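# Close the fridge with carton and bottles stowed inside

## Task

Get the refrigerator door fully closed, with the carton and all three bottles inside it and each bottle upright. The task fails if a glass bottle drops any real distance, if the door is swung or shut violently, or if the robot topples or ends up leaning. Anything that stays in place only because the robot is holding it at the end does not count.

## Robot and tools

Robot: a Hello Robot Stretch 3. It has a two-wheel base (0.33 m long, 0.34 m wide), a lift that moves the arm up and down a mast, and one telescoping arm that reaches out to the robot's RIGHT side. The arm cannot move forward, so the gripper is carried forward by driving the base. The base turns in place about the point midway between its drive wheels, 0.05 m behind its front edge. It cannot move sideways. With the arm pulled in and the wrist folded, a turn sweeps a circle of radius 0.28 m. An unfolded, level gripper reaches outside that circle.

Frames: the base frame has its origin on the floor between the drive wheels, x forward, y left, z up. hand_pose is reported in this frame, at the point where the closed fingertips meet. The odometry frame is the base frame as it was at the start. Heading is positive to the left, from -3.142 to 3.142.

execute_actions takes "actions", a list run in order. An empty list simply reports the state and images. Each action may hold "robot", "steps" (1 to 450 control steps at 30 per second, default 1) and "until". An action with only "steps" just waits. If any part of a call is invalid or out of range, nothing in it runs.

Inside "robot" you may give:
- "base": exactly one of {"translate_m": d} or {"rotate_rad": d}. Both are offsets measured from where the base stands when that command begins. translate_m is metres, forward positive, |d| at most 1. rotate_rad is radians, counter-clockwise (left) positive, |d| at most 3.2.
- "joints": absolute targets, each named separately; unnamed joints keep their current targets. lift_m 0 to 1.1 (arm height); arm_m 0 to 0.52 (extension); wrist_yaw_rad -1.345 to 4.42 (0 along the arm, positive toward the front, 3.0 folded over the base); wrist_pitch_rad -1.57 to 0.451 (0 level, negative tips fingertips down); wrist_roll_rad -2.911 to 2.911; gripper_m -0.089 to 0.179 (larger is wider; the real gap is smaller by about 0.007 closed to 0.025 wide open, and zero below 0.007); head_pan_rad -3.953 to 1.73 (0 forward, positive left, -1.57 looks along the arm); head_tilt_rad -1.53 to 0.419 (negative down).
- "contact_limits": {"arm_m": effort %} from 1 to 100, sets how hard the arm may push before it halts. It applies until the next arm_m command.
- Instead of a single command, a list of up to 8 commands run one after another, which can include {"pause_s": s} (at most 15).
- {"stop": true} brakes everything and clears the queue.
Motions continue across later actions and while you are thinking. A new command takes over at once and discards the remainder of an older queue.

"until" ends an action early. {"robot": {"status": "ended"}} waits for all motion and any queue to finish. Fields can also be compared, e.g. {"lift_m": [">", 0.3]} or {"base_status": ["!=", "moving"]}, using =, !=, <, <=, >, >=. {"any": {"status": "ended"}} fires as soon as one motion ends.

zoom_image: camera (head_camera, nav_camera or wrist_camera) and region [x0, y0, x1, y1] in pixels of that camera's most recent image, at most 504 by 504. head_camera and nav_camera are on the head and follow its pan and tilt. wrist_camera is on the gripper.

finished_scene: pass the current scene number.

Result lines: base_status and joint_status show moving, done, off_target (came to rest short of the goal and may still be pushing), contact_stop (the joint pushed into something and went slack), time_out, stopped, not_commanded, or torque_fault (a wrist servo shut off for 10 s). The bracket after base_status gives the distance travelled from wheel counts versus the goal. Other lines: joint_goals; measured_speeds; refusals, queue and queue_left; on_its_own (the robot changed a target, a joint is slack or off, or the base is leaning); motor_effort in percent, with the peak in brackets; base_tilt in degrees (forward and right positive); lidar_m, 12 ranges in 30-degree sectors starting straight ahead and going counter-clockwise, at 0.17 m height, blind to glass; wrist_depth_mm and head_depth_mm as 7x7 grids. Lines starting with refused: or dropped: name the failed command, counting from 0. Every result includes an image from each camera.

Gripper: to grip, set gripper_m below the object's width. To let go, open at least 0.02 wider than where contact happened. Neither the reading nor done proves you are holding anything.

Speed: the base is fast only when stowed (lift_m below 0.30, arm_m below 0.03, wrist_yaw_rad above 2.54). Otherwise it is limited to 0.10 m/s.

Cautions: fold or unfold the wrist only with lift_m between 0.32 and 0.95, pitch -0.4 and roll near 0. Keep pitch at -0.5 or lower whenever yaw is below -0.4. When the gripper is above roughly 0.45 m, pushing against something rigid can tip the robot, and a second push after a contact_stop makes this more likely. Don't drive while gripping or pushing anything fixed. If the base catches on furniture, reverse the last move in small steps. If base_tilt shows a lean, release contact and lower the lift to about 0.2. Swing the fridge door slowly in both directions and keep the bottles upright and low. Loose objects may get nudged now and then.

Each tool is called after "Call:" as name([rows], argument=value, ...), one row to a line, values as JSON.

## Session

Call:
execute_actions(actions=[])

Scene clock: 0.00 s.
robot.base_odometry: x=+0.000 y=+0.000 heading=+0.000 (m, m, rad; robot's odometry frame)
robot.turned_by_wheels: +0.000 (rad since the last result)
robot.turned_by_imu: +0.000 (rad since the last result)
robot.base_tilt: forward=+1.2 right=+1.0 (deg)
robot.lidar_m: 3.29 2.01 2.57 2.17 1.70 1.68 1.45 1.19 1.17 1.28 1.90 3.06
robot.head_depth_mm: 1848 2402 3200 3153 3167 3137 2623 / 1864 2420 3408 3417 3379 3321 2610 / 1851 2556 3680 3685 3675 3529 2613 / 1863 2723 3976 3969 - 3763 2591 / 1870 2775 3722 3657 3647 3557 2605 / 1875 2788 3309 3270 3234 3240 2589 / 1891 2779 2954 2956 2987 2954 2560
robot.base_status: not_commanded
robot.joint_positions: lift_m=+0.506 arm_m=+0.003 wrist_yaw_rad=+2.860 wrist_pitch_rad=-0.447 wrist_roll_rad=-0.015 gripper_m=+0.037 head_pan_rad=+0.018 head_tilt_rad=+0.006
robot.joint_goals: lift_m=+0.506 arm_m=+0.003 wrist_yaw_rad=+2.860 wrist_pitch_rad=-0.447 wrist_roll_rad=-0.015 gripper_m=+0.037 head_pan_rad=+0.018 head_tilt_rad=+0.006
robot.joint_status: lift_m=not_commanded arm_m=not_commanded wrist_yaw_rad=not_commanded wrist_pitch_rad=not_commanded wrist_roll_rad=not_commanded gripper_m=not_commanded head_pan_rad=not_commanded head_tilt_rad=not_commanded
robot.measured_speeds: translate_m=+0.000 rotate_rad=+0.000 lift_m=+0.000 arm_m=+0.000 wrist_yaw_rad=+0.000 wrist_pitch_rad=+0.000 wrist_roll_rad=+0.000 head_pan_rad=+0.000 head_tilt_rad=+0.000
robot: refusals=0 queue=idle queue_left=0
robot.motor_effort: left_wheel=-1 right_wheel=+0 lift_m=+40 arm_m=+0 wrist_yaw_rad=+1 wrist_pitch_rad=+6 wrist_roll_rad=+0 gripper_m=+0 head_pan_rad=+0 head_tilt_rad=+2 (%)
robot.hand_pose: x=+0.0400 y=+0.0641 z=+0.5119 quat_wxyz=(+0.252, +0.699, +0.061, +0.666) (m; robot's base frame)
robot.wrist_depth_mm: - - - - - - - / - - - - - - - / - - - - - - - / - - - - - - - / 914 - 937 887 902 895 855 / 761 - - 737 725 745 727 / 673 648 653 659 650 641 637
pictures: head_camera (sideways: a quarter turn clockwise sets it upright), nav_camera (sideways: a quarter turn counterclockwise sets it upright), wrist_camera
camera_calibration (this result's frames):
head_camera: T_world_to_cam=[[0.0533338, -0.0187925, -0.9984, 1.31365], [-0.081052, 0.996442, -0.0230854, 0.0332873], [0.995282, 0.0821536, 0.0516209, -0.116452], [0, 0, 0, 1]] pos_world=[0.048539, 0.00108485, 1.31833]
nav_camera: T_world_to_cam=[[0.0464682, 0.00713626, 0.998894, -1.26127], [0.0274855, -0.999605, 0.00586272, 0.0456132], [0.998542, 0.0271827, -0.046646, 0.0118562], [0, 0, 0, 1]] pos_world=[0.0455165, 0.0542737, 1.26016]
wrist_camera: T_world_to_cam=[[0.958445, -0.285262, -0.00286558, -0.0199109], [-0.170424, -0.564491, -0.807654, 0.486242], [0.228775, 0.774581, -0.589649, 0.409467], [0, 0, 0, 1]] pos_world=[0.00827495, -0.0483655, 0.6341]
Images, in order (width x height): head_camera 896x504, nav_camera 672x504, wrist_camera 644x364.

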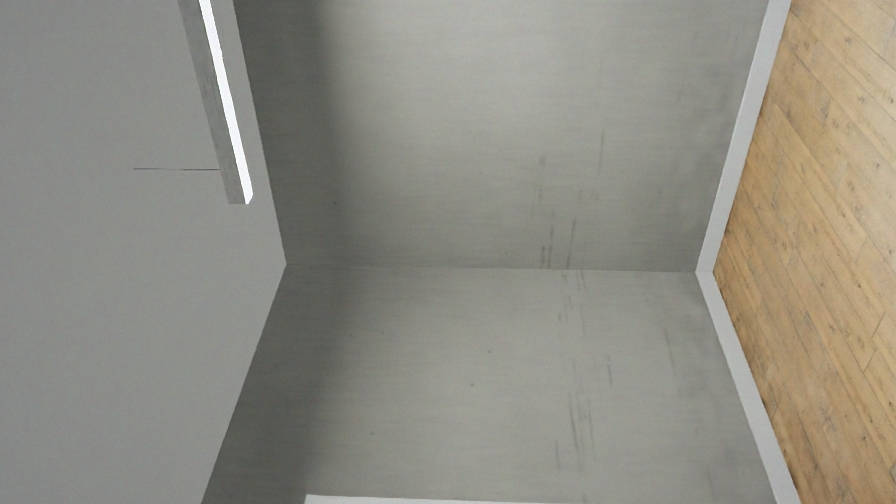

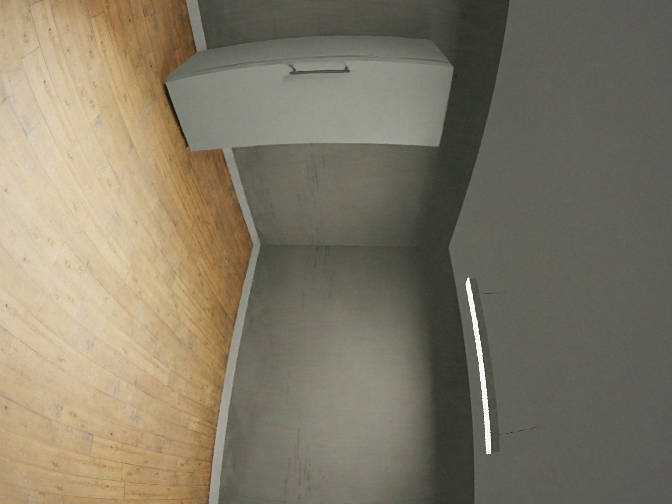

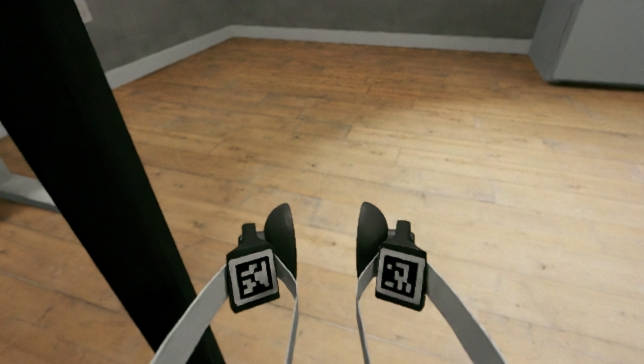

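Call:
execute_actions([
  {"robot":[{"base":{"rotate_rad":0.85},"joints":{"lift_m":0.28}},{"base":{"translate_m":1}},{"base":{"translate_m":0.3}},{"base":{"rotate_rad":1.55},"joints":{"head_pan_rad":-2.1,"head_tilt_rad":-0.7}},{"joints":{"lift_m":0.7,"wrist_pitch_rad":-0.4}},{"joints":{"wrist_yaw_rad":0}}],"steps":450,"until":{"robot":{"status":"ended"}}},
  {"steps":250,"until":{"robot":{"status":"ended"}}},
])

Scene clock: 20.10 s.
robot.base_odometry: x=+0.858 y=+0.977 heading=+2.400 (m, m, rad; robot's odometry frame)
robot.turned_by_wheels: +2.400 (rad since the last result)
robot.turned_by_imu: +2.449 (rad since the last result)
robot.base_tilt: forward=+1.3 right=+1.0 (deg)
robot.lidar_m: 1.79 1.58 2.32 2.46 2.52 3.16 2.96 1.01 0.79 1.28 1.30 1.65
robot.head_depth_mm: 777 891 1039 1245 1558 1424 1228 / 704 792 926 1088 1314 1435 1220 / 676 750 853 970 1147 1359 1278 / 750 834 947 1085 1268 1403 1255 / 861 975 1135 1344 1583 1455 1257 / 1021 1195 1391 1581 1710 1444 - / 1123 1222 1354 1486 1648 1446 1209
robot.base_status: done (rotate_rad +1.5499 of +1.5500)
robot.joint_positions: lift_m=+0.699 arm_m=+0.003 wrist_yaw_rad=+0.003 wrist_pitch_rad=-0.419 wrist_roll_rad=-0.015 gripper_m=+0.037 head_pan_rad=-2.093 head_tilt_rad=-0.692
robot.joint_goals: lift_m=+0.700 arm_m=+0.003 wrist_yaw_rad=+0.000 wrist_pitch_rad=-0.400 wrist_roll_rad=-0.015 gripper_m=+0.037 head_pan_rad=-2.100 head_tilt_rad=-0.700
robot.joint_status: lift_m=done arm_m=not_commanded wrist_yaw_rad=done wrist_pitch_rad=done wrist_roll_rad=not_commanded gripper_m=not_commanded head_pan_rad=done head_tilt_rad=done
robot.measured_speeds: translate_m=+0.000 rotate_rad=+0.000 lift_m=+0.000 arm_m=+0.000 wrist_yaw_rad=+0.000 wrist_pitch_rad=+0.000 wrist_roll_rad=+0.000 head_pan_rad=+0.000 head_tilt_rad=+0.000
robot: refusals=0 queue=done queue_left=0
robot.motor_effort: left_wheel=-4(14) right_wheel=+2(9) lift_m=+55(56) arm_m=-1(0) wrist_yaw_rad=-3(2) wrist_pitch_rad=+7(9) wrist_roll_rad=+0(0) gripper_m=+0(0) head_pan_rad=-2(29) head_tilt_rad=-5(52) (%)
robot.hand_pose: x=-0.0208 y=-0.3721 z=+0.7119 quat_wxyz=(+0.697, +0.149, -0.686, -0.145) (m; robot's base frame)
robot.wrist_depth_mm: 844 886 919 932 965 630 473 / 954 953 - - - 662 467 / - - - - - 683 480 / - - - - - 686 527 / - - - - - 700 597 / - - - 972 943 723 699 / 895 865 886 866 856 797 822
pictures: head_camera (sideways: a quarter turn clockwise sets it upright), nav_camera (sideways: a quarter turn counterclockwise sets it upright), wrist_camera
camera_calibration (this result's frames):
head_camera: T_world_to_cam=[[0.282475, 0.530429, -0.799283, 1.05217], [0.896372, -0.442706, 0.0229935, -0.0326647], [-0.341651, -0.72295, -0.600515, 0.740452], [0, 0, 0, 1]] pos_world=[-0.0149564, -0.0372542, 1.28639]
nav_camera: T_world_to_cam=[[-0.332339, -0.590161, 0.735704, -0.915499], [-0.872274, 0.489014, -0.00175921, 0.0610266], [-0.358731, -0.642321, -0.677301, 0.840836], [0, 0, 0, 1]] pos_world=[0.0506099, -0.0300481, 1.24314]
wrist_camera: T_world_to_cam=[[-0.999984, 0.00475887, -0.00309711, -0.0181906], [0.00524787, 0.566398, -0.824115, 0.827314], [-0.00216766, -0.824118, -0.566414, 0.26301], [0, 0, 0, 1]] pos_world=[-0.0219618, -0.251751, 0.830718]
Images, in order (width x height): head_camera 896x504, nav_camera 672x504, wrist_camera 644x364.

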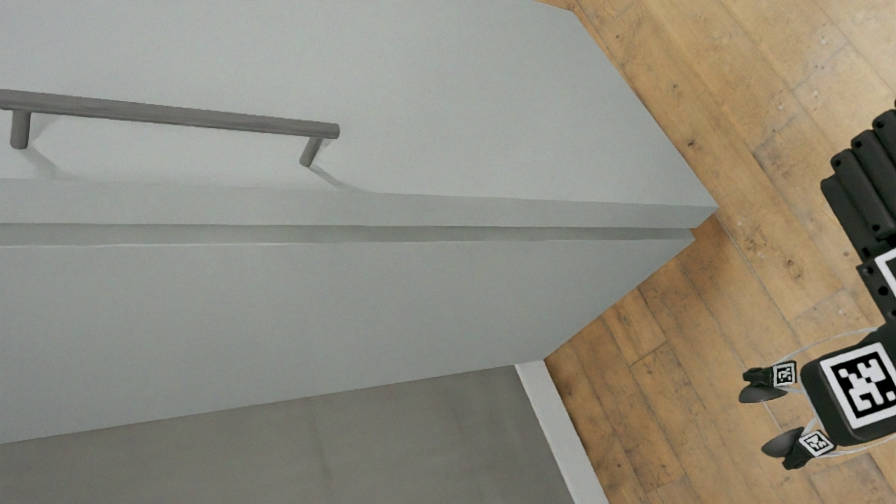

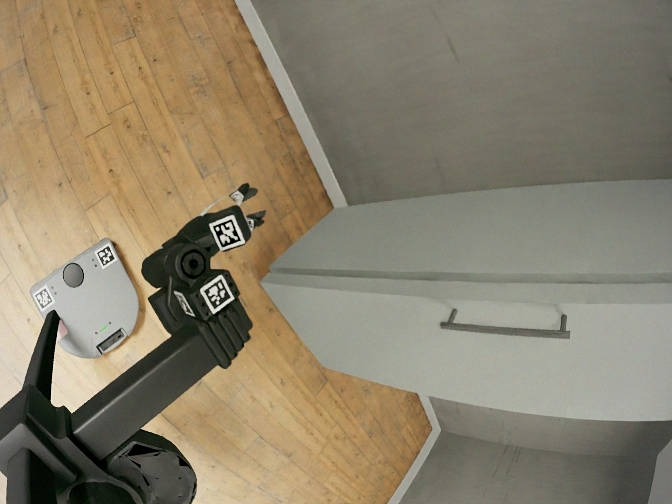

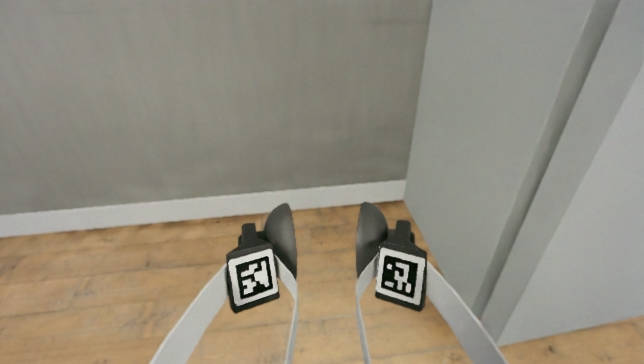

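Call:
execute_actions([
  {"robot":[{"base":{"rotate_rad":0.1},"joints":{"lift_m":1.0,"wrist_pitch_rad":-0.5,"gripper_m":0.07,"head_tilt_rad":-0.5}},{"joints":{"wrist_yaw_rad":-1.3,"arm_m":0.37},"base":{"translate_m":-0.2}}],"steps":450,"until":{"robot":{"status":"ended"}}},
])

Scene clock: 27.53 s.
robot.base_odometry: x=+1.018 y=+0.857 heading=+2.500 (m, m, rad; robot's odometry frame)
robot.turned_by_wheels: +0.100 (rad since the last result)
robot.turned_by_imu: +0.102 (rad since the last result)
robot.base_tilt: forward=+1.2 right=+1.0 (deg)
robot.lidar_m: 1.99 1.76 2.56 2.46 2.56 2.87 2.77 0.91 0.68 1.11 1.33 1.80
robot.head_depth_mm: 695 762 846 929 - - 1306 / 653 710 782 838 - - 1289 / 611 662 717 - - 988 1145 / 577 622 668 - 832 913 1046 / 605 680 679 - 959 1103 1275 / 756 849 - 1201 1384 1578 1377 / 1016 1122 - 1372 1458 1564 1375
robot.base_status: done (translate_m -0.2000 of -0.2000)
robot.joint_positions: lift_m=+0.999 arm_m=+0.370 wrist_yaw_rad=-1.298 wrist_pitch_rad=-0.514 wrist_roll_rad=-0.015 gripper_m=+0.070 head_pan_rad=-2.093 head_tilt_rad=-0.507
robot.joint_goals: lift_m=+1.000 arm_m=+0.370 wrist_yaw_rad=-1.300 wrist_pitch_rad=-0.500 wrist_roll_rad=-0.015 gripper_m=+0.070 head_pan_rad=-2.100 head_tilt_rad=-0.500
robot.joint_status: lift_m=done arm_m=done wrist_yaw_rad=done wrist_pitch_rad=done wrist_roll_rad=not_commanded gripper_m=done head_pan_rad=done head_tilt_rad=done
robot.measured_speeds: translate_m=+0.000 rotate_rad=+0.000 lift_m=+0.000 arm_m=+0.000 wrist_yaw_rad=+0.000 wrist_pitch_rad=+0.000 wrist_roll_rad=+0.000 head_pan_rad=+0.000 head_tilt_rad=+0.000
robot: refusals=0 queue=done queue_left=0
robot.motor_effort: left_wheel=-3(12) right_wheel=+2(6) lift_m=+54(55) arm_m=+4(5) wrist_yaw_rad=-2(2) wrist_pitch_rad=+5(8) wrist_roll_rad=+0(0) gripper_m=+0(81) head_pan_rad=-2(2) head_tilt_rad=+4(28) (%)
robot.hand_pose: x=-0.2249 y=-0.5716 z=+0.9912 quat_wxyz=(+0.441, -0.265, -0.650, -0.559) (m; robot's base frame)
robot.wrist_depth_mm: 194 196 174 274 - - - / 219 218 191 296 - - - / 254 245 214 319 - - - / 302 277 250 291 - - - / 378 329 299 394 - - - / 491 414 354 551 - - - / 710 554 460 653 - - -
pictures: head_camera (sideways: a quarter turn clockwise sets it upright), nav_camera (sideways: a quarter turn counterclockwise sets it upright), wrist_camera
camera_calibration (this result's frames):
head_camera: T_world_to_cam=[[0.204171, 0.394238, -0.896041, 1.17882], [0.897881, -0.440102, 0.0109551, -0.0170053], [-0.390031, -0.806775, -0.443835, 0.536893], [0, 0, 0, 1]] pos_world=[-0.0160081, -0.0390693, 1.29475]
nav_camera: T_world_to_cam=[[-0.259221, -0.462957, 0.847629, -1.06185], [-0.872273, 0.489019, 0.000333843, 0.0583018], [-0.414661, -0.739278, -0.530589, 0.65032], [0, 0, 0, 1]] pos_world=[0.0452639, -0.0393339, 1.24509]
wrist_camera: T_world_to_cam=[[-0.261806, 0.965118, -0.00231584, 0.493696], [0.620094, 0.166372, -0.766683, 1.02426], [-0.739554, -0.202158, -0.642021, 0.520948], [0, 0, 0, 1]] pos_world=[-0.120614, -0.541569, 1.12088]
Images, in order (width x height): head_camera 896x504, nav_camera 672x504, wrist_camera 644x364.

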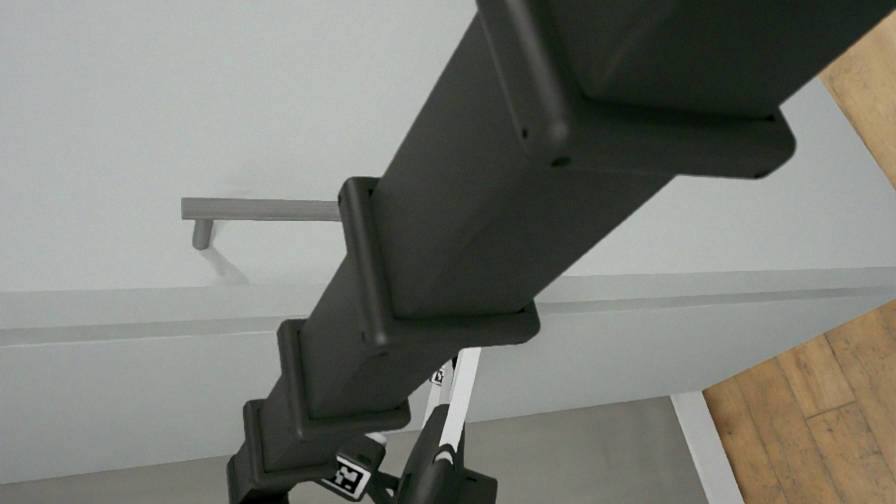

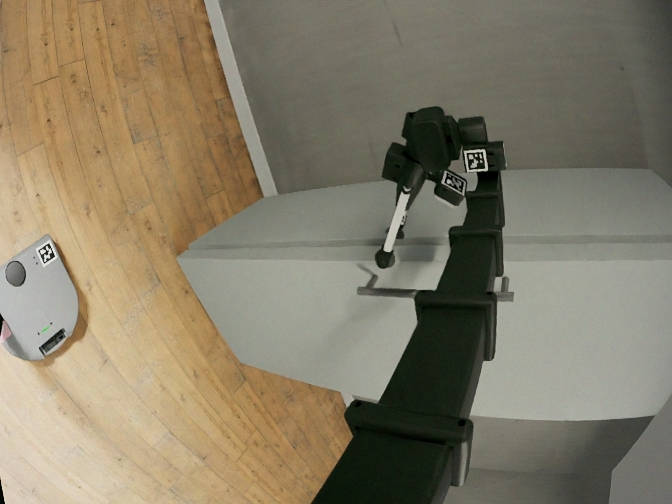

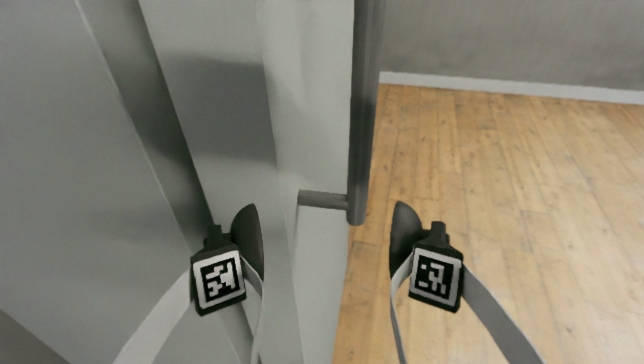

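Call:
execute_actions([
  {"robot":[{"joints":{"lift_m":1.05,"arm_m":0.35}},{"base":{"translate_m":-0.145}},{"joints":{"arm_m":0.215},"base":{"translate_m":-0.03}},{"joints":{"arm_m":0.115},"base":{"translate_m":-0.04}},{"joints":{"arm_m":0.0},"base":{"translate_m":-0.06}},{"base":{"translate_m":0.3},"joints":{"head_tilt_rad":-0.6,"head_pan_rad":-2.3}},{"joints":{"wrist_yaw_rad":0,"wrist_pitch_rad":-1.0,"lift_m":0.5}}],"steps":450,"until":{"robot":{"status":"ended"}}},
  {"steps":300,"until":{"robot":{"status":"ended"}}},
])

Scene clock: 47.77 s.
robot.base_odometry: x=+0.998 y=+0.872 heading=+2.500 (m, m, rad; robot's odometry frame)
robot.turned_by_wheels: +0.000 (rad since the last result)
robot.turned_by_imu: +0.006 (rad since the last result)
robot.base_tilt: forward=+1.2 right=+1.0 (deg)
robot.lidar_m: 1.97 1.72 2.57 2.46 2.57 2.90 2.79 0.54 0.79 1.21 1.33 1.81
robot.head_depth_mm: 550 506 521 569 636 1428 1287 / 944 1021 1103 1068 902 785 879 / 1020 1110 1193 1305 1445 1496 1293 / 1125 1246 1210 1434 1282 1386 1307 / 1192 1291 1123 1460 1229 1322 1276 / 1104 1173 808 882 988 1172 1267 / 642 706 803 971 1238 1489 1300
robot.base_status: done (translate_m +0.3000 of +0.3000)
robot.joint_positions: lift_m=+0.501 arm_m=+0.003 wrist_yaw_rad=-0.003 wrist_pitch_rad=-1.006 wrist_roll_rad=-0.016 gripper_m=+0.070 head_pan_rad=-2.293 head_tilt_rad=-0.592
robot.joint_goals: lift_m=+0.500 arm_m=+0.000 wrist_yaw_rad=+0.000 wrist_pitch_rad=-1.000 wrist_roll_rad=-0.016 gripper_m=+0.070 head_pan_rad=-2.300 head_tilt_rad=-0.600
robot.joint_status: lift_m=done arm_m=done wrist_yaw_rad=done wrist_pitch_rad=done wrist_roll_rad=not_commanded gripper_m=done head_pan_rad=done head_tilt_rad=done
robot.measured_speeds: translate_m=+0.000 rotate_rad=+0.000 lift_m=+0.000 arm_m=+0.000 wrist_yaw_rad=+0.000 wrist_pitch_rad=+0.000 wrist_roll_rad=+0.000 head_pan_rad=+0.000 head_tilt_rad=+0.000
robot: refusals=0 queue=done queue_left=0
robot.motor_effort: left_wheel=-3(20) right_wheel=+2(19) lift_m=+21(57) arm_m=-3(8) wrist_yaw_rad=+3(25) wrist_pitch_rad=+2(19) wrist_roll_rad=+0(1) gripper_m=+0(6) head_pan_rad=-3(15) head_tilt_rad=-5(18) (%)
robot.hand_pose: x=-0.0220 y=-0.2647 z=+0.4099 quat_wxyz=(+0.624, +0.343, -0.615, -0.339) (m; robot's base frame)
robot.wrist_depth_mm: 772 774 768 767 764 622 623 / 720 731 710 704 693 701 701 / 687 659 649 660 652 671 647 / 631 624 630 616 611 613 614 / 600 590 586 582 588 580 559 / 554 556 552 540 546 541 547 / 532 524 519 522 523 524 513
pictures: head_camera (sideways: a quarter turn clockwise sets it upright), nav_camera (sideways: a quarter turn counterclockwise sets it upright), wrist_camera
camera_calibration (this result's frames):
head_camera: T_world_to_cam=[[0.327668, 0.401927, -0.855037, 1.12459], [0.791948, -0.610363, 0.0165781, -0.0236782], [-0.51522, -0.682577, -0.518302, 0.634551], [0, 0, 0, 1]] pos_world=[-0.0228073, -0.0333252, 1.29085]
nav_camera: T_world_to_cam=[[-0.392325, -0.455029, 0.799393, -0.998148], [-0.757912, 0.652356, -0.00063427, 0.0588646], [-0.5212, -0.606119, -0.600808, 0.742324], [0, 0, 0, 1]] pos_world=[0.0399156, -0.0426502, 1.24394]
wrist_camera: T_world_to_cam=[[-0.999934, 0.0112295, 0.00245968, -0.0213799], [0.00950504, 0.927977, -0.372516, 0.428344], [-0.00646569, -0.372468, -0.928023, 0.448089], [0, 0, 0, 1]] pos_world=[-0.0225527, -0.230354, 0.575455]
Images, in order (width x height): head_camera 896x504, nav_camera 672x504, wrist_camera 644x364.

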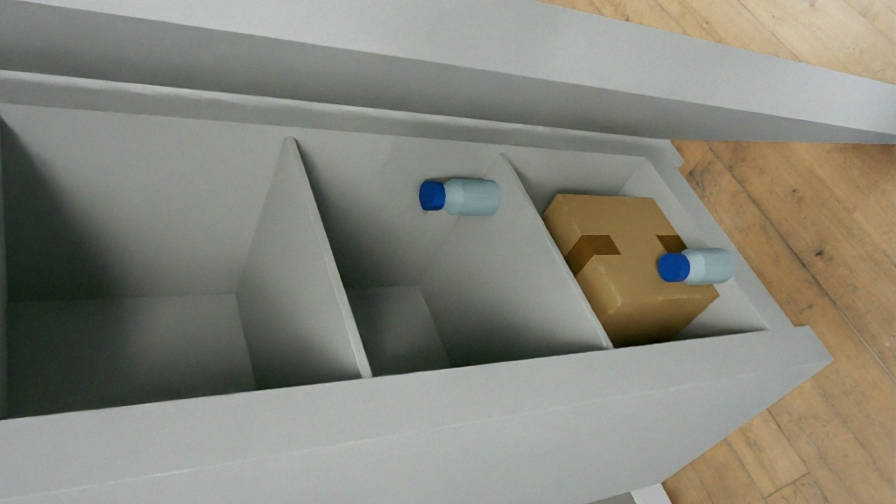

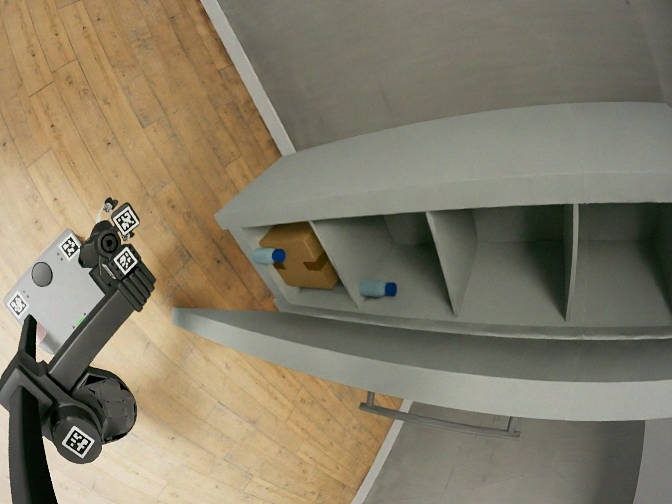

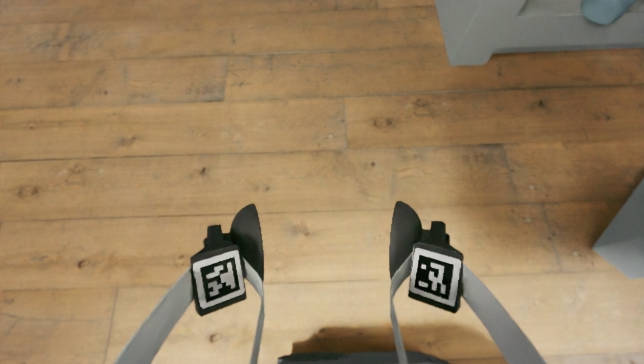

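Call:
execute_actions([
  {"robot":[{"base":{"rotate_rad":0.94},"joints":{"lift_m":0.4,"head_pan_rad":-1.6,"head_tilt_rad":-0.9,"gripper_m":0.1}},{"base":{"translate_m":-0.2}},{"base":{"rotate_rad":-1.52}},{"joints":{"wrist_pitch_rad":0,"lift_m":0.065,"arm_m":0.1}}],"steps":450,"until":{"robot":{"status":"ended"}}},
  {"steps":150,"until":{"robot":{"status":"ended"}}},
])

Scene clock: 60.67 s.
robot.base_odometry: x=+1.189 y=+0.931 heading=+1.920 (m, m, rad; robot's odometry frame)
robot.turned_by_wheels: -0.580 (rad since the last result)
robot.turned_by_imu: -0.588 (rad since the last result)
robot.base_tilt: forward=+1.1 right=+1.0 (deg)
robot.lidar_m: 1.49 2.09 1.92 2.76 2.64 2.70 2.83 2.67 0.36 0.59 0.62 1.14
robot.head_depth_mm: 820 930 1034 1018 811 751 1110 / 867 1027 1121 1327 1425 1244 1119 / 907 1154 1217 1179 1380 1294 1181 / 915 768 1224 1076 1307 1296 1151 / 923 714 761 869 1089 1267 1147 / 517 587 703 968 1424 1304 1155 / 523 685 999 1466 1483 1306 1161
robot.base_status: done (rotate_rad -1.5199 of -1.5200)
robot.joint_positions: lift_m=+0.066 arm_m=+0.100 wrist_yaw_rad=-0.002 wrist_pitch_rad=-0.022 wrist_roll_rad=-0.016 gripper_m=+0.100 head_pan_rad=-1.607 head_tilt_rad=-0.889
robot.joint_goals: lift_m=+0.065 arm_m=+0.100 wrist_yaw_rad=+0.000 wrist_pitch_rad=+0.000 wrist_roll_rad=-0.016 gripper_m=+0.100 head_pan_rad=-1.600 head_tilt_rad=-0.900
robot.joint_status: lift_m=done arm_m=done wrist_yaw_rad=done wrist_pitch_rad=done wrist_roll_rad=not_commanded gripper_m=done head_pan_rad=done head_tilt_rad=done
robot.measured_speeds: translate_m=+0.000 rotate_rad=+0.000 lift_m=+0.000 arm_m=+0.000 wrist_yaw_rad=+0.000 wrist_pitch_rad=+0.000 wrist_roll_rad=+0.000 head_pan_rad=+0.000 head_tilt_rad=+0.000
robot: refusals=0 queue=done queue_left=0
robot.motor_effort: left_wheel=+3(10) right_wheel=-2(4) lift_m=+21(22) arm_m=+4(7) wrist_yaw_rad=+3(3) wrist_pitch_rad=+9(8) wrist_roll_rad=+0(0) gripper_m=+0(81) head_pan_rad=+2(30) head_tilt_rad=-7(36) (%)
robot.hand_pose: x=-0.0220 y=-0.5004 z=+0.1744 quat_wxyz=(+0.713, +0.007, -0.701, -0.009) (m; robot's base frame)
robot.wrist_depth_mm: 604 237 469 377 449 504 309 / 619 242 490 365 467 526 307 / 647 247 487 356 488 533 303 / 653 253 467 353 478 525 301 / 641 255 330 368 434 552 298 / 480 260 321 402 454 480 297 / 365 279 334 353 354 347 316
pictures: head_camera (sideways: a quarter turn clockwise sets it upright), nav_camera (sideways: a quarter turn counterclockwise sets it upright), wrist_camera
camera_calibration (this result's frames):
head_camera: T_world_to_cam=[[0.0071899, 0.745609, -0.666345, 0.880593], [0.999156, 0.0215982, 0.0349483, -0.0488481], [0.0404496, -0.666033, -0.744824, 0.925823], [0, 0, 0, 1]] pos_world=[0.00502624, -0.0388941, 1.27806]
nav_camera: T_world_to_cam=[[-0.0228721, -0.807808, 0.589002, -0.726226], [-0.999669, 0.0254451, -0.00392154, 0.0646181], [-0.0118194, -0.588896, -0.808122, 1.00884], [0, 0, 0, 1]] pos_world=[0.0599102, 0.00580933, 1.24327]
wrist_camera: T_world_to_cam=[[-0.999953, 0.00821325, -0.0050702, -0.0184235], [0.00664007, 0.204111, -0.978925, 0.302776], [-0.00700527, -0.978913, -0.204157, -0.287937], [0, 0, 0, 1]] pos_world=[-0.0224502, -0.343514, 0.237517]
Images, in order (width x height): head_camera 896x504, nav_camera 672x504, wrist_camera 644x364.

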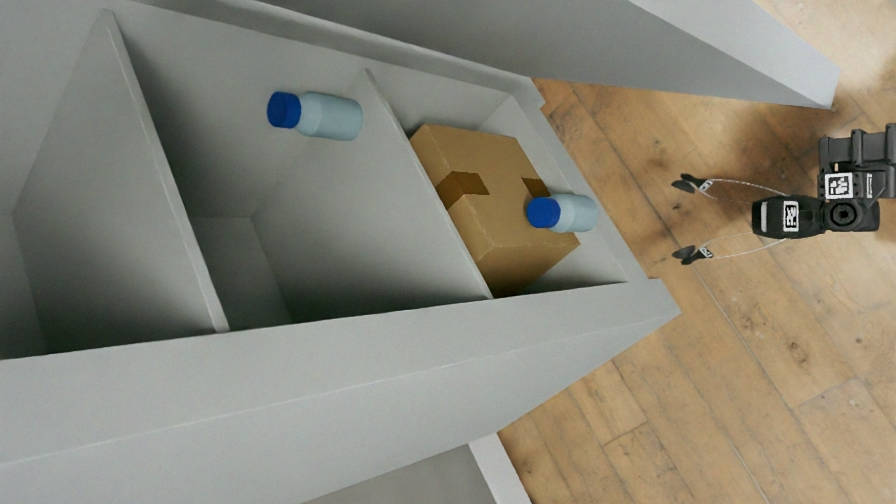

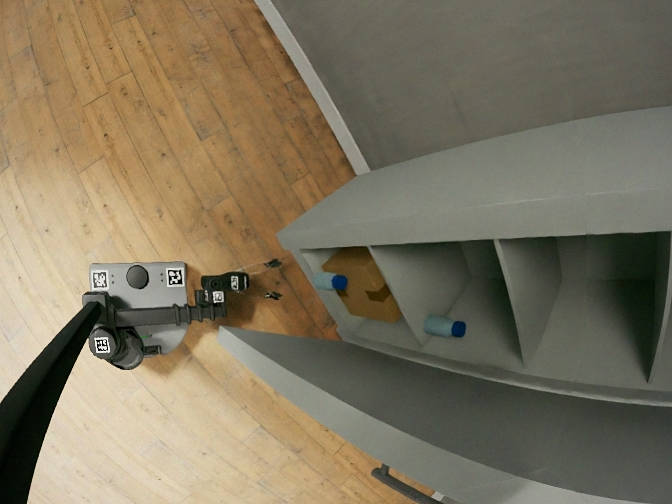

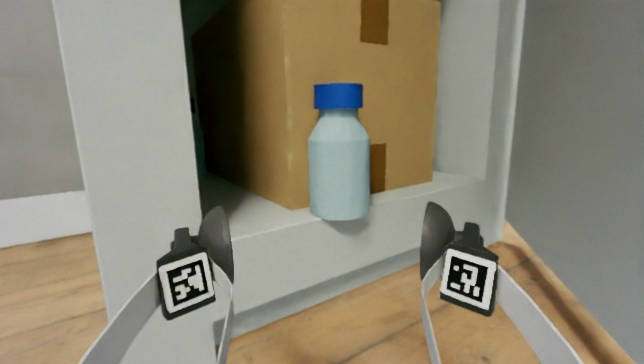

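Call:
execute_actions([
  {"robot":[{"base":{"translate_m":-0.028},"joints":{"arm_m":0.22,"gripper_m":0.09}},{"joints":{"arm_m":0.295}}],"steps":450,"until":{"robot":{"status":"ended"}}},
])

Scene clock: 64.33 s.
robot.base_odometry: x=+1.199 y=+0.904 heading=+1.920 (m, m, rad; robot's odometry frame)
robot.turned_by_wheels: +0.000 (rad since the last result)
robot.turned_by_imu: +0.001 (rad since the last result)
robot.base_tilt: forward=+1.2 right=+1.0 (deg)
robot.lidar_m: 1.51 2.11 1.93 2.75 2.64 2.69 2.80 2.65 0.35 0.61 0.60 1.16
robot.head_depth_mm: 807 910 998 793 632 693 1122 / 859 1000 1109 1328 1401 1166 1092 / 908 1119 1186 1207 1381 1345 1136 / 912 1246 1229 1097 1279 1267 1150 / 919 744 1226 1005 1127 1264 1154 / 549 606 693 867 1405 1295 1156 / 505 596 864 1436 1498 1305 1159
robot.base_status: done (translate_m -0.0280 of -0.0280)
robot.joint_positions: lift_m=+0.066 arm_m=+0.295 wrist_yaw_rad=-0.002 wrist_pitch_rad=-0.022 wrist_roll_rad=-0.016 gripper_m=+0.090 head_pan_rad=-1.607 head_tilt_rad=-0.889
robot.joint_goals: lift_m=+0.065 arm_m=+0.295 wrist_yaw_rad=+0.000 wrist_pitch_rad=+0.000 wrist_roll_rad=-0.016 gripper_m=+0.090 head_pan_rad=-1.600 head_tilt_rad=-0.900
robot.joint_status: lift_m=done arm_m=done wrist_yaw_rad=done wrist_pitch_rad=done wrist_roll_rad=not_commanded gripper_m=done head_pan_rad=done head_tilt_rad=done
robot.measured_speeds: translate_m=+0.000 rotate_rad=+0.000 lift_m=+0.000 arm_m=+0.000 wrist_yaw_rad=+0.000 wrist_pitch_rad=+0.000 wrist_roll_rad=+0.000 head_pan_rad=+0.000 head_tilt_rad=+0.000
robot: refusals=0 queue=done queue_left=0
robot.motor_effort: left_wheel=+3(7) right_wheel=-1(3) lift_m=+21(21) arm_m=+4(5) wrist_yaw_rad=+2(2) wrist_pitch_rad=+9(9) wrist_roll_rad=+0(0) gripper_m=+0(47) head_pan_rad=+2(4) head_tilt_rad=-7(7) (%)
robot.hand_pose: x=-0.0220 y=-0.6954 z=+0.1745 quat_wxyz=(+0.713, +0.007, -0.701, -0.009) (m; robot's base frame)
robot.wrist_depth_mm: 422 324 174 203 252 339 318 / 426 363 175 144 260 349 324 / 357 367 183 152 271 365 333 / 356 375 188 146 281 372 337 / 321 322 175 150 272 329 339 / 224 224 170 156 229 352 332 / 171 170 168 166 245 332 344
pictures: head_camera (sideways: a quarter turn clockwise sets it upright), nav_camera (sideways: a quarter turn counterclockwise sets it upright), wrist_camera
camera_calibration (this result's frames):
head_camera: T_world_to_cam=[[0.00712591, 0.74561, -0.666345, 0.880594], [0.999154, 0.0216839, 0.0349483, -0.048848], [0.0405068, -0.66603, -0.744824, 0.925823], [0, 0, 0, 1]] pos_world=[0.00502958, -0.0388942, 1.27806]
nav_camera: T_world_to_cam=[[-0.0228028, -0.80781, 0.589002, -0.726226], [-0.999671, 0.0253593, -0.00392154, 0.0646181], [-0.0117688, -0.588897, -0.808122, 1.00884], [0, 0, 0, 1]] pos_world=[0.0599097, 0.00581394, 1.24327]
wrist_camera: T_world_to_cam=[[-0.999956, 0.00792858, -0.00507208, -0.0169468], [0.00658152, 0.203781, -0.978994, 0.342445], [-0.00672845, -0.978984, -0.203824, -0.478918], [0, 0, 0, 1]] pos_world=[-0.0224222, -0.538503, 0.237551]
Images, in order (width x height): head_camera 896x504, nav_camera 672x504, wrist_camera 644x364.

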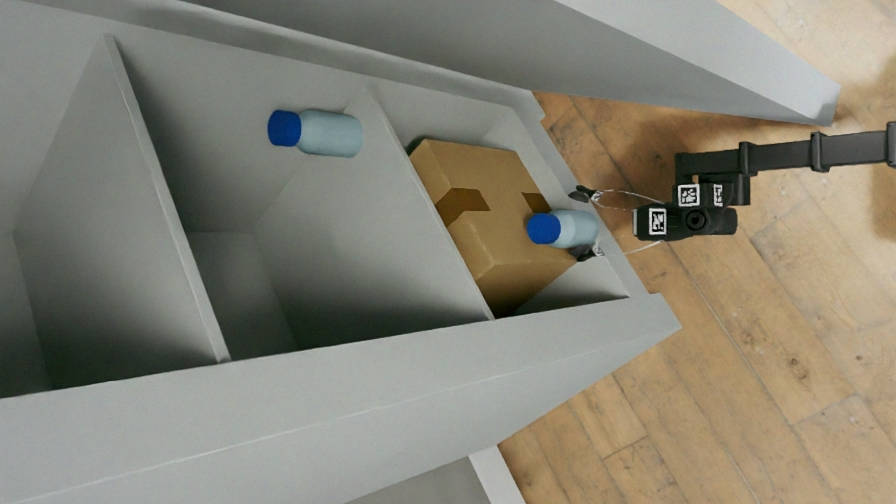

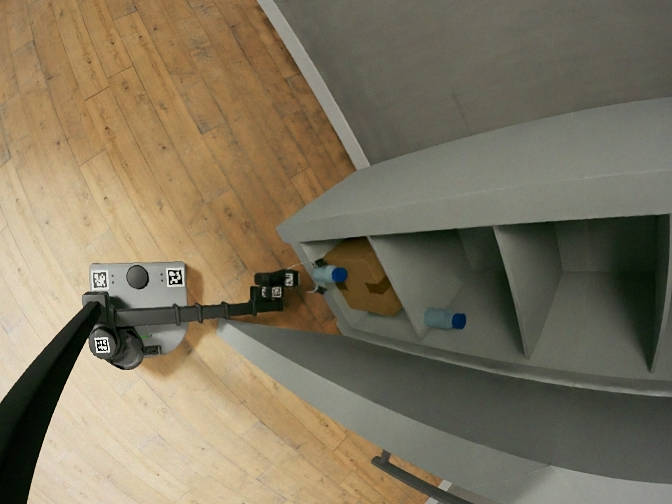

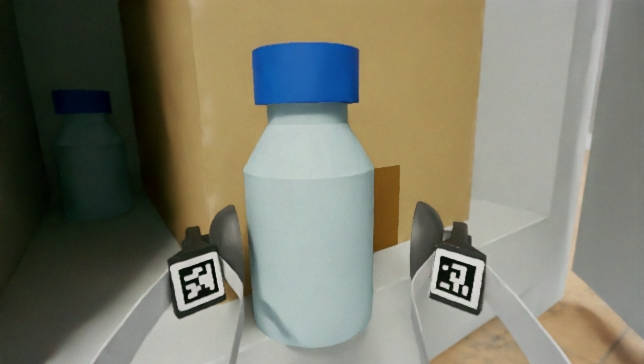

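Call:
execute_actions([
  {"robot":[{"joints":{"arm_m":0.305}},{"joints":{"gripper_m":0.0}},{"joints":{"lift_m":0.085}},{"joints":{"arm_m":0.18}},{"joints":{"lift_m":0.52},"base":{"translate_m":0.05}},{"joints":{"arm_m":0.41}}],"steps":450,"until":{"robot":{"status":"ended"}}},
])

Scene clock: 76.50 s.
robot.base_odometry: x=+1.182 y=+0.951 heading=+1.920 (m, m, rad; robot's odometry frame)
robot.turned_by_wheels: +0.000 (rad since the last result)
robot.turned_by_imu: +0.003 (rad since the last result)
robot.base_tilt: forward=+1.2 right=+1.1 (deg)
robot.lidar_m: 1.47 2.07 1.91 2.77 2.67 2.72 2.85 2.69 0.37 0.59 0.68 1.13
robot.head_depth_mm: 830 943 1067 1166 952 806 1105 / 887 1057 1119 1334 1447 - 1143 / 905 1170 1222 - 1363 1293 1143 / 913 767 1192 1064 1290 1289 1147 / 804 629 712 840 1098 1289 1150 / 506 586 740 1066 1455 1303 1151 / 576 759 1105 1461 1482 1300 1157
robot.base_status: done (translate_m +0.0500 of +0.0500)
robot.joint_positions: lift_m=+0.519 arm_m=+0.410 wrist_yaw_rad=+0.002 wrist_pitch_rad=-0.071 wrist_roll_rad=-0.016 gripper_m=+0.010 head_pan_rad=-1.607 head_tilt_rad=-0.889
robot.joint_goals: lift_m=+0.520 arm_m=+0.410 wrist_yaw_rad=+0.000 wrist_pitch_rad=+0.000 wrist_roll_rad=-0.016 gripper_m=+0.009 head_pan_rad=-1.600 head_tilt_rad=-0.900
robot.joint_status: lift_m=done arm_m=done wrist_yaw_rad=done wrist_pitch_rad=done wrist_roll_rad=not_commanded gripper_m=done head_pan_rad=done head_tilt_rad=done
robot.measured_speeds: translate_m=+0.000 rotate_rad=+0.000 lift_m=+0.000 arm_m=+0.000 wrist_yaw_rad=+0.000 wrist_pitch_rad=+0.000 wrist_roll_rad=+0.000 head_pan_rad=+0.000 head_tilt_rad=+0.000
robot: refusals=0 queue=done queue_left=0
robot.on_its_own: gripper_m is held at +0.009, not at your +0.000, by its stall guard, which is not easing now
robot.motor_effort: left_wheel=+3(10) right_wheel=-2(2) lift_m=+59(63) arm_m=+4(3) wrist_yaw_rad=-1(4) wrist_pitch_rad=+27(27) wrist_roll_rad=+0(0) gripper_m=-19(95) head_pan_rad=+3(2) head_tilt_rad=-8(8) (%)
robot.hand_pose: x=-0.0210 y=-0.8086 z=+0.6159 quat_wxyz=(+0.713, +0.026, -0.701, -0.024) (m; robot's base frame)
robot.wrist_depth_mm: 332 368 422 487 432 341 277 / 343 379 428 138 430 351 282 / 345 391 443 146 454 355 273 / 353 406 453 139 437 363 264 / 362 401 440 142 411 299 264 / 317 316 - 146 215 283 273 / 247 246 242 151 234 238 234
pictures: head_camera (sideways: a quarter turn clockwise sets it upright), nav_camera (sideways: a quarter turn counterclockwise sets it upright), wrist_camera
camera_calibration (this result's frames):
head_camera: T_world_to_cam=[[0.00712592, 0.74561, -0.666344, 0.880593], [0.999154, 0.0216839, 0.0349483, -0.0488481], [0.0405068, -0.66603, -0.744825, 0.925824], [0, 0, 0, 1]] pos_world=[0.00502958, -0.0388942, 1.27806]
nav_camera: T_world_to_cam=[[-0.0228028, -0.80781, 0.589001, -0.726226], [-0.999671, 0.0253593, -0.00392154, 0.0646181], [-0.0117688, -0.588897, -0.808123, 1.00884], [0, 0, 0, 1]] pos_world=[0.0599097, 0.00581398, 1.24327]
wrist_camera: T_world_to_cam=[[-0.999979, 0.00433903, -0.00477904, -0.015918], [0.00571571, 0.251172, -0.967926, 0.829118], [-0.0029995, -0.967933, -0.251191, -0.461626], [0, 0, 0, 1]] pos_world=[-0.0220413, -0.655005, 0.686492]
Images, in order (width x height): head_camera 896x504, nav_camera 672x504, wrist_camera 644x364.

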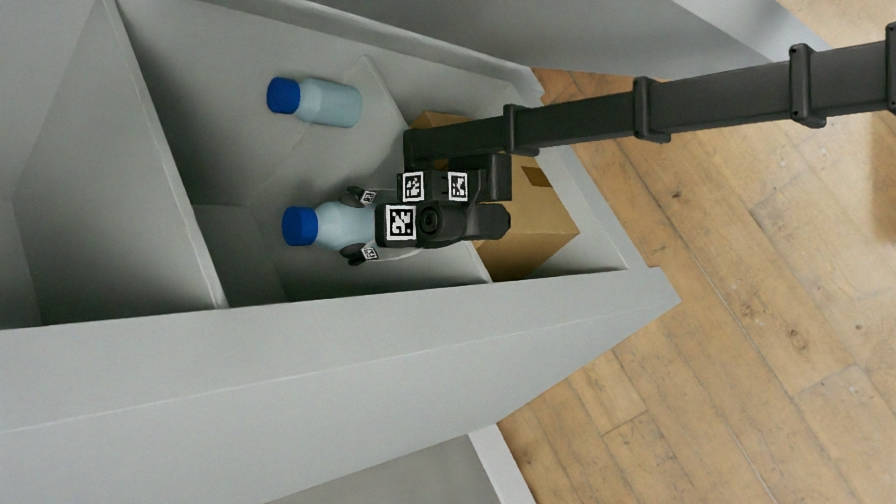

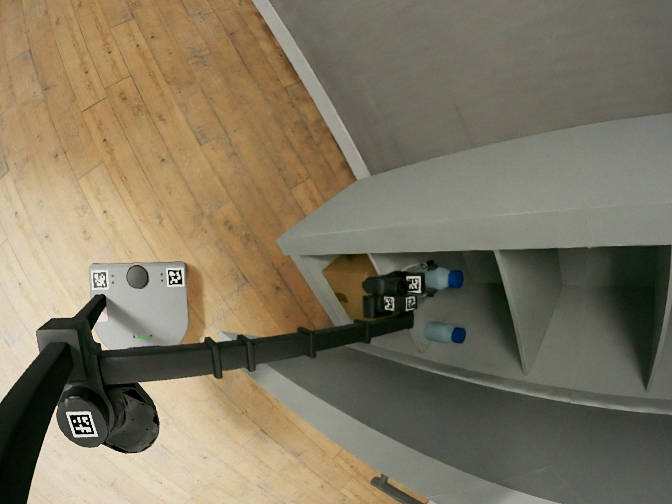

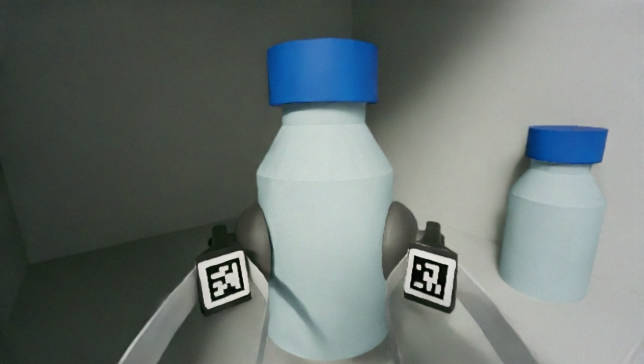

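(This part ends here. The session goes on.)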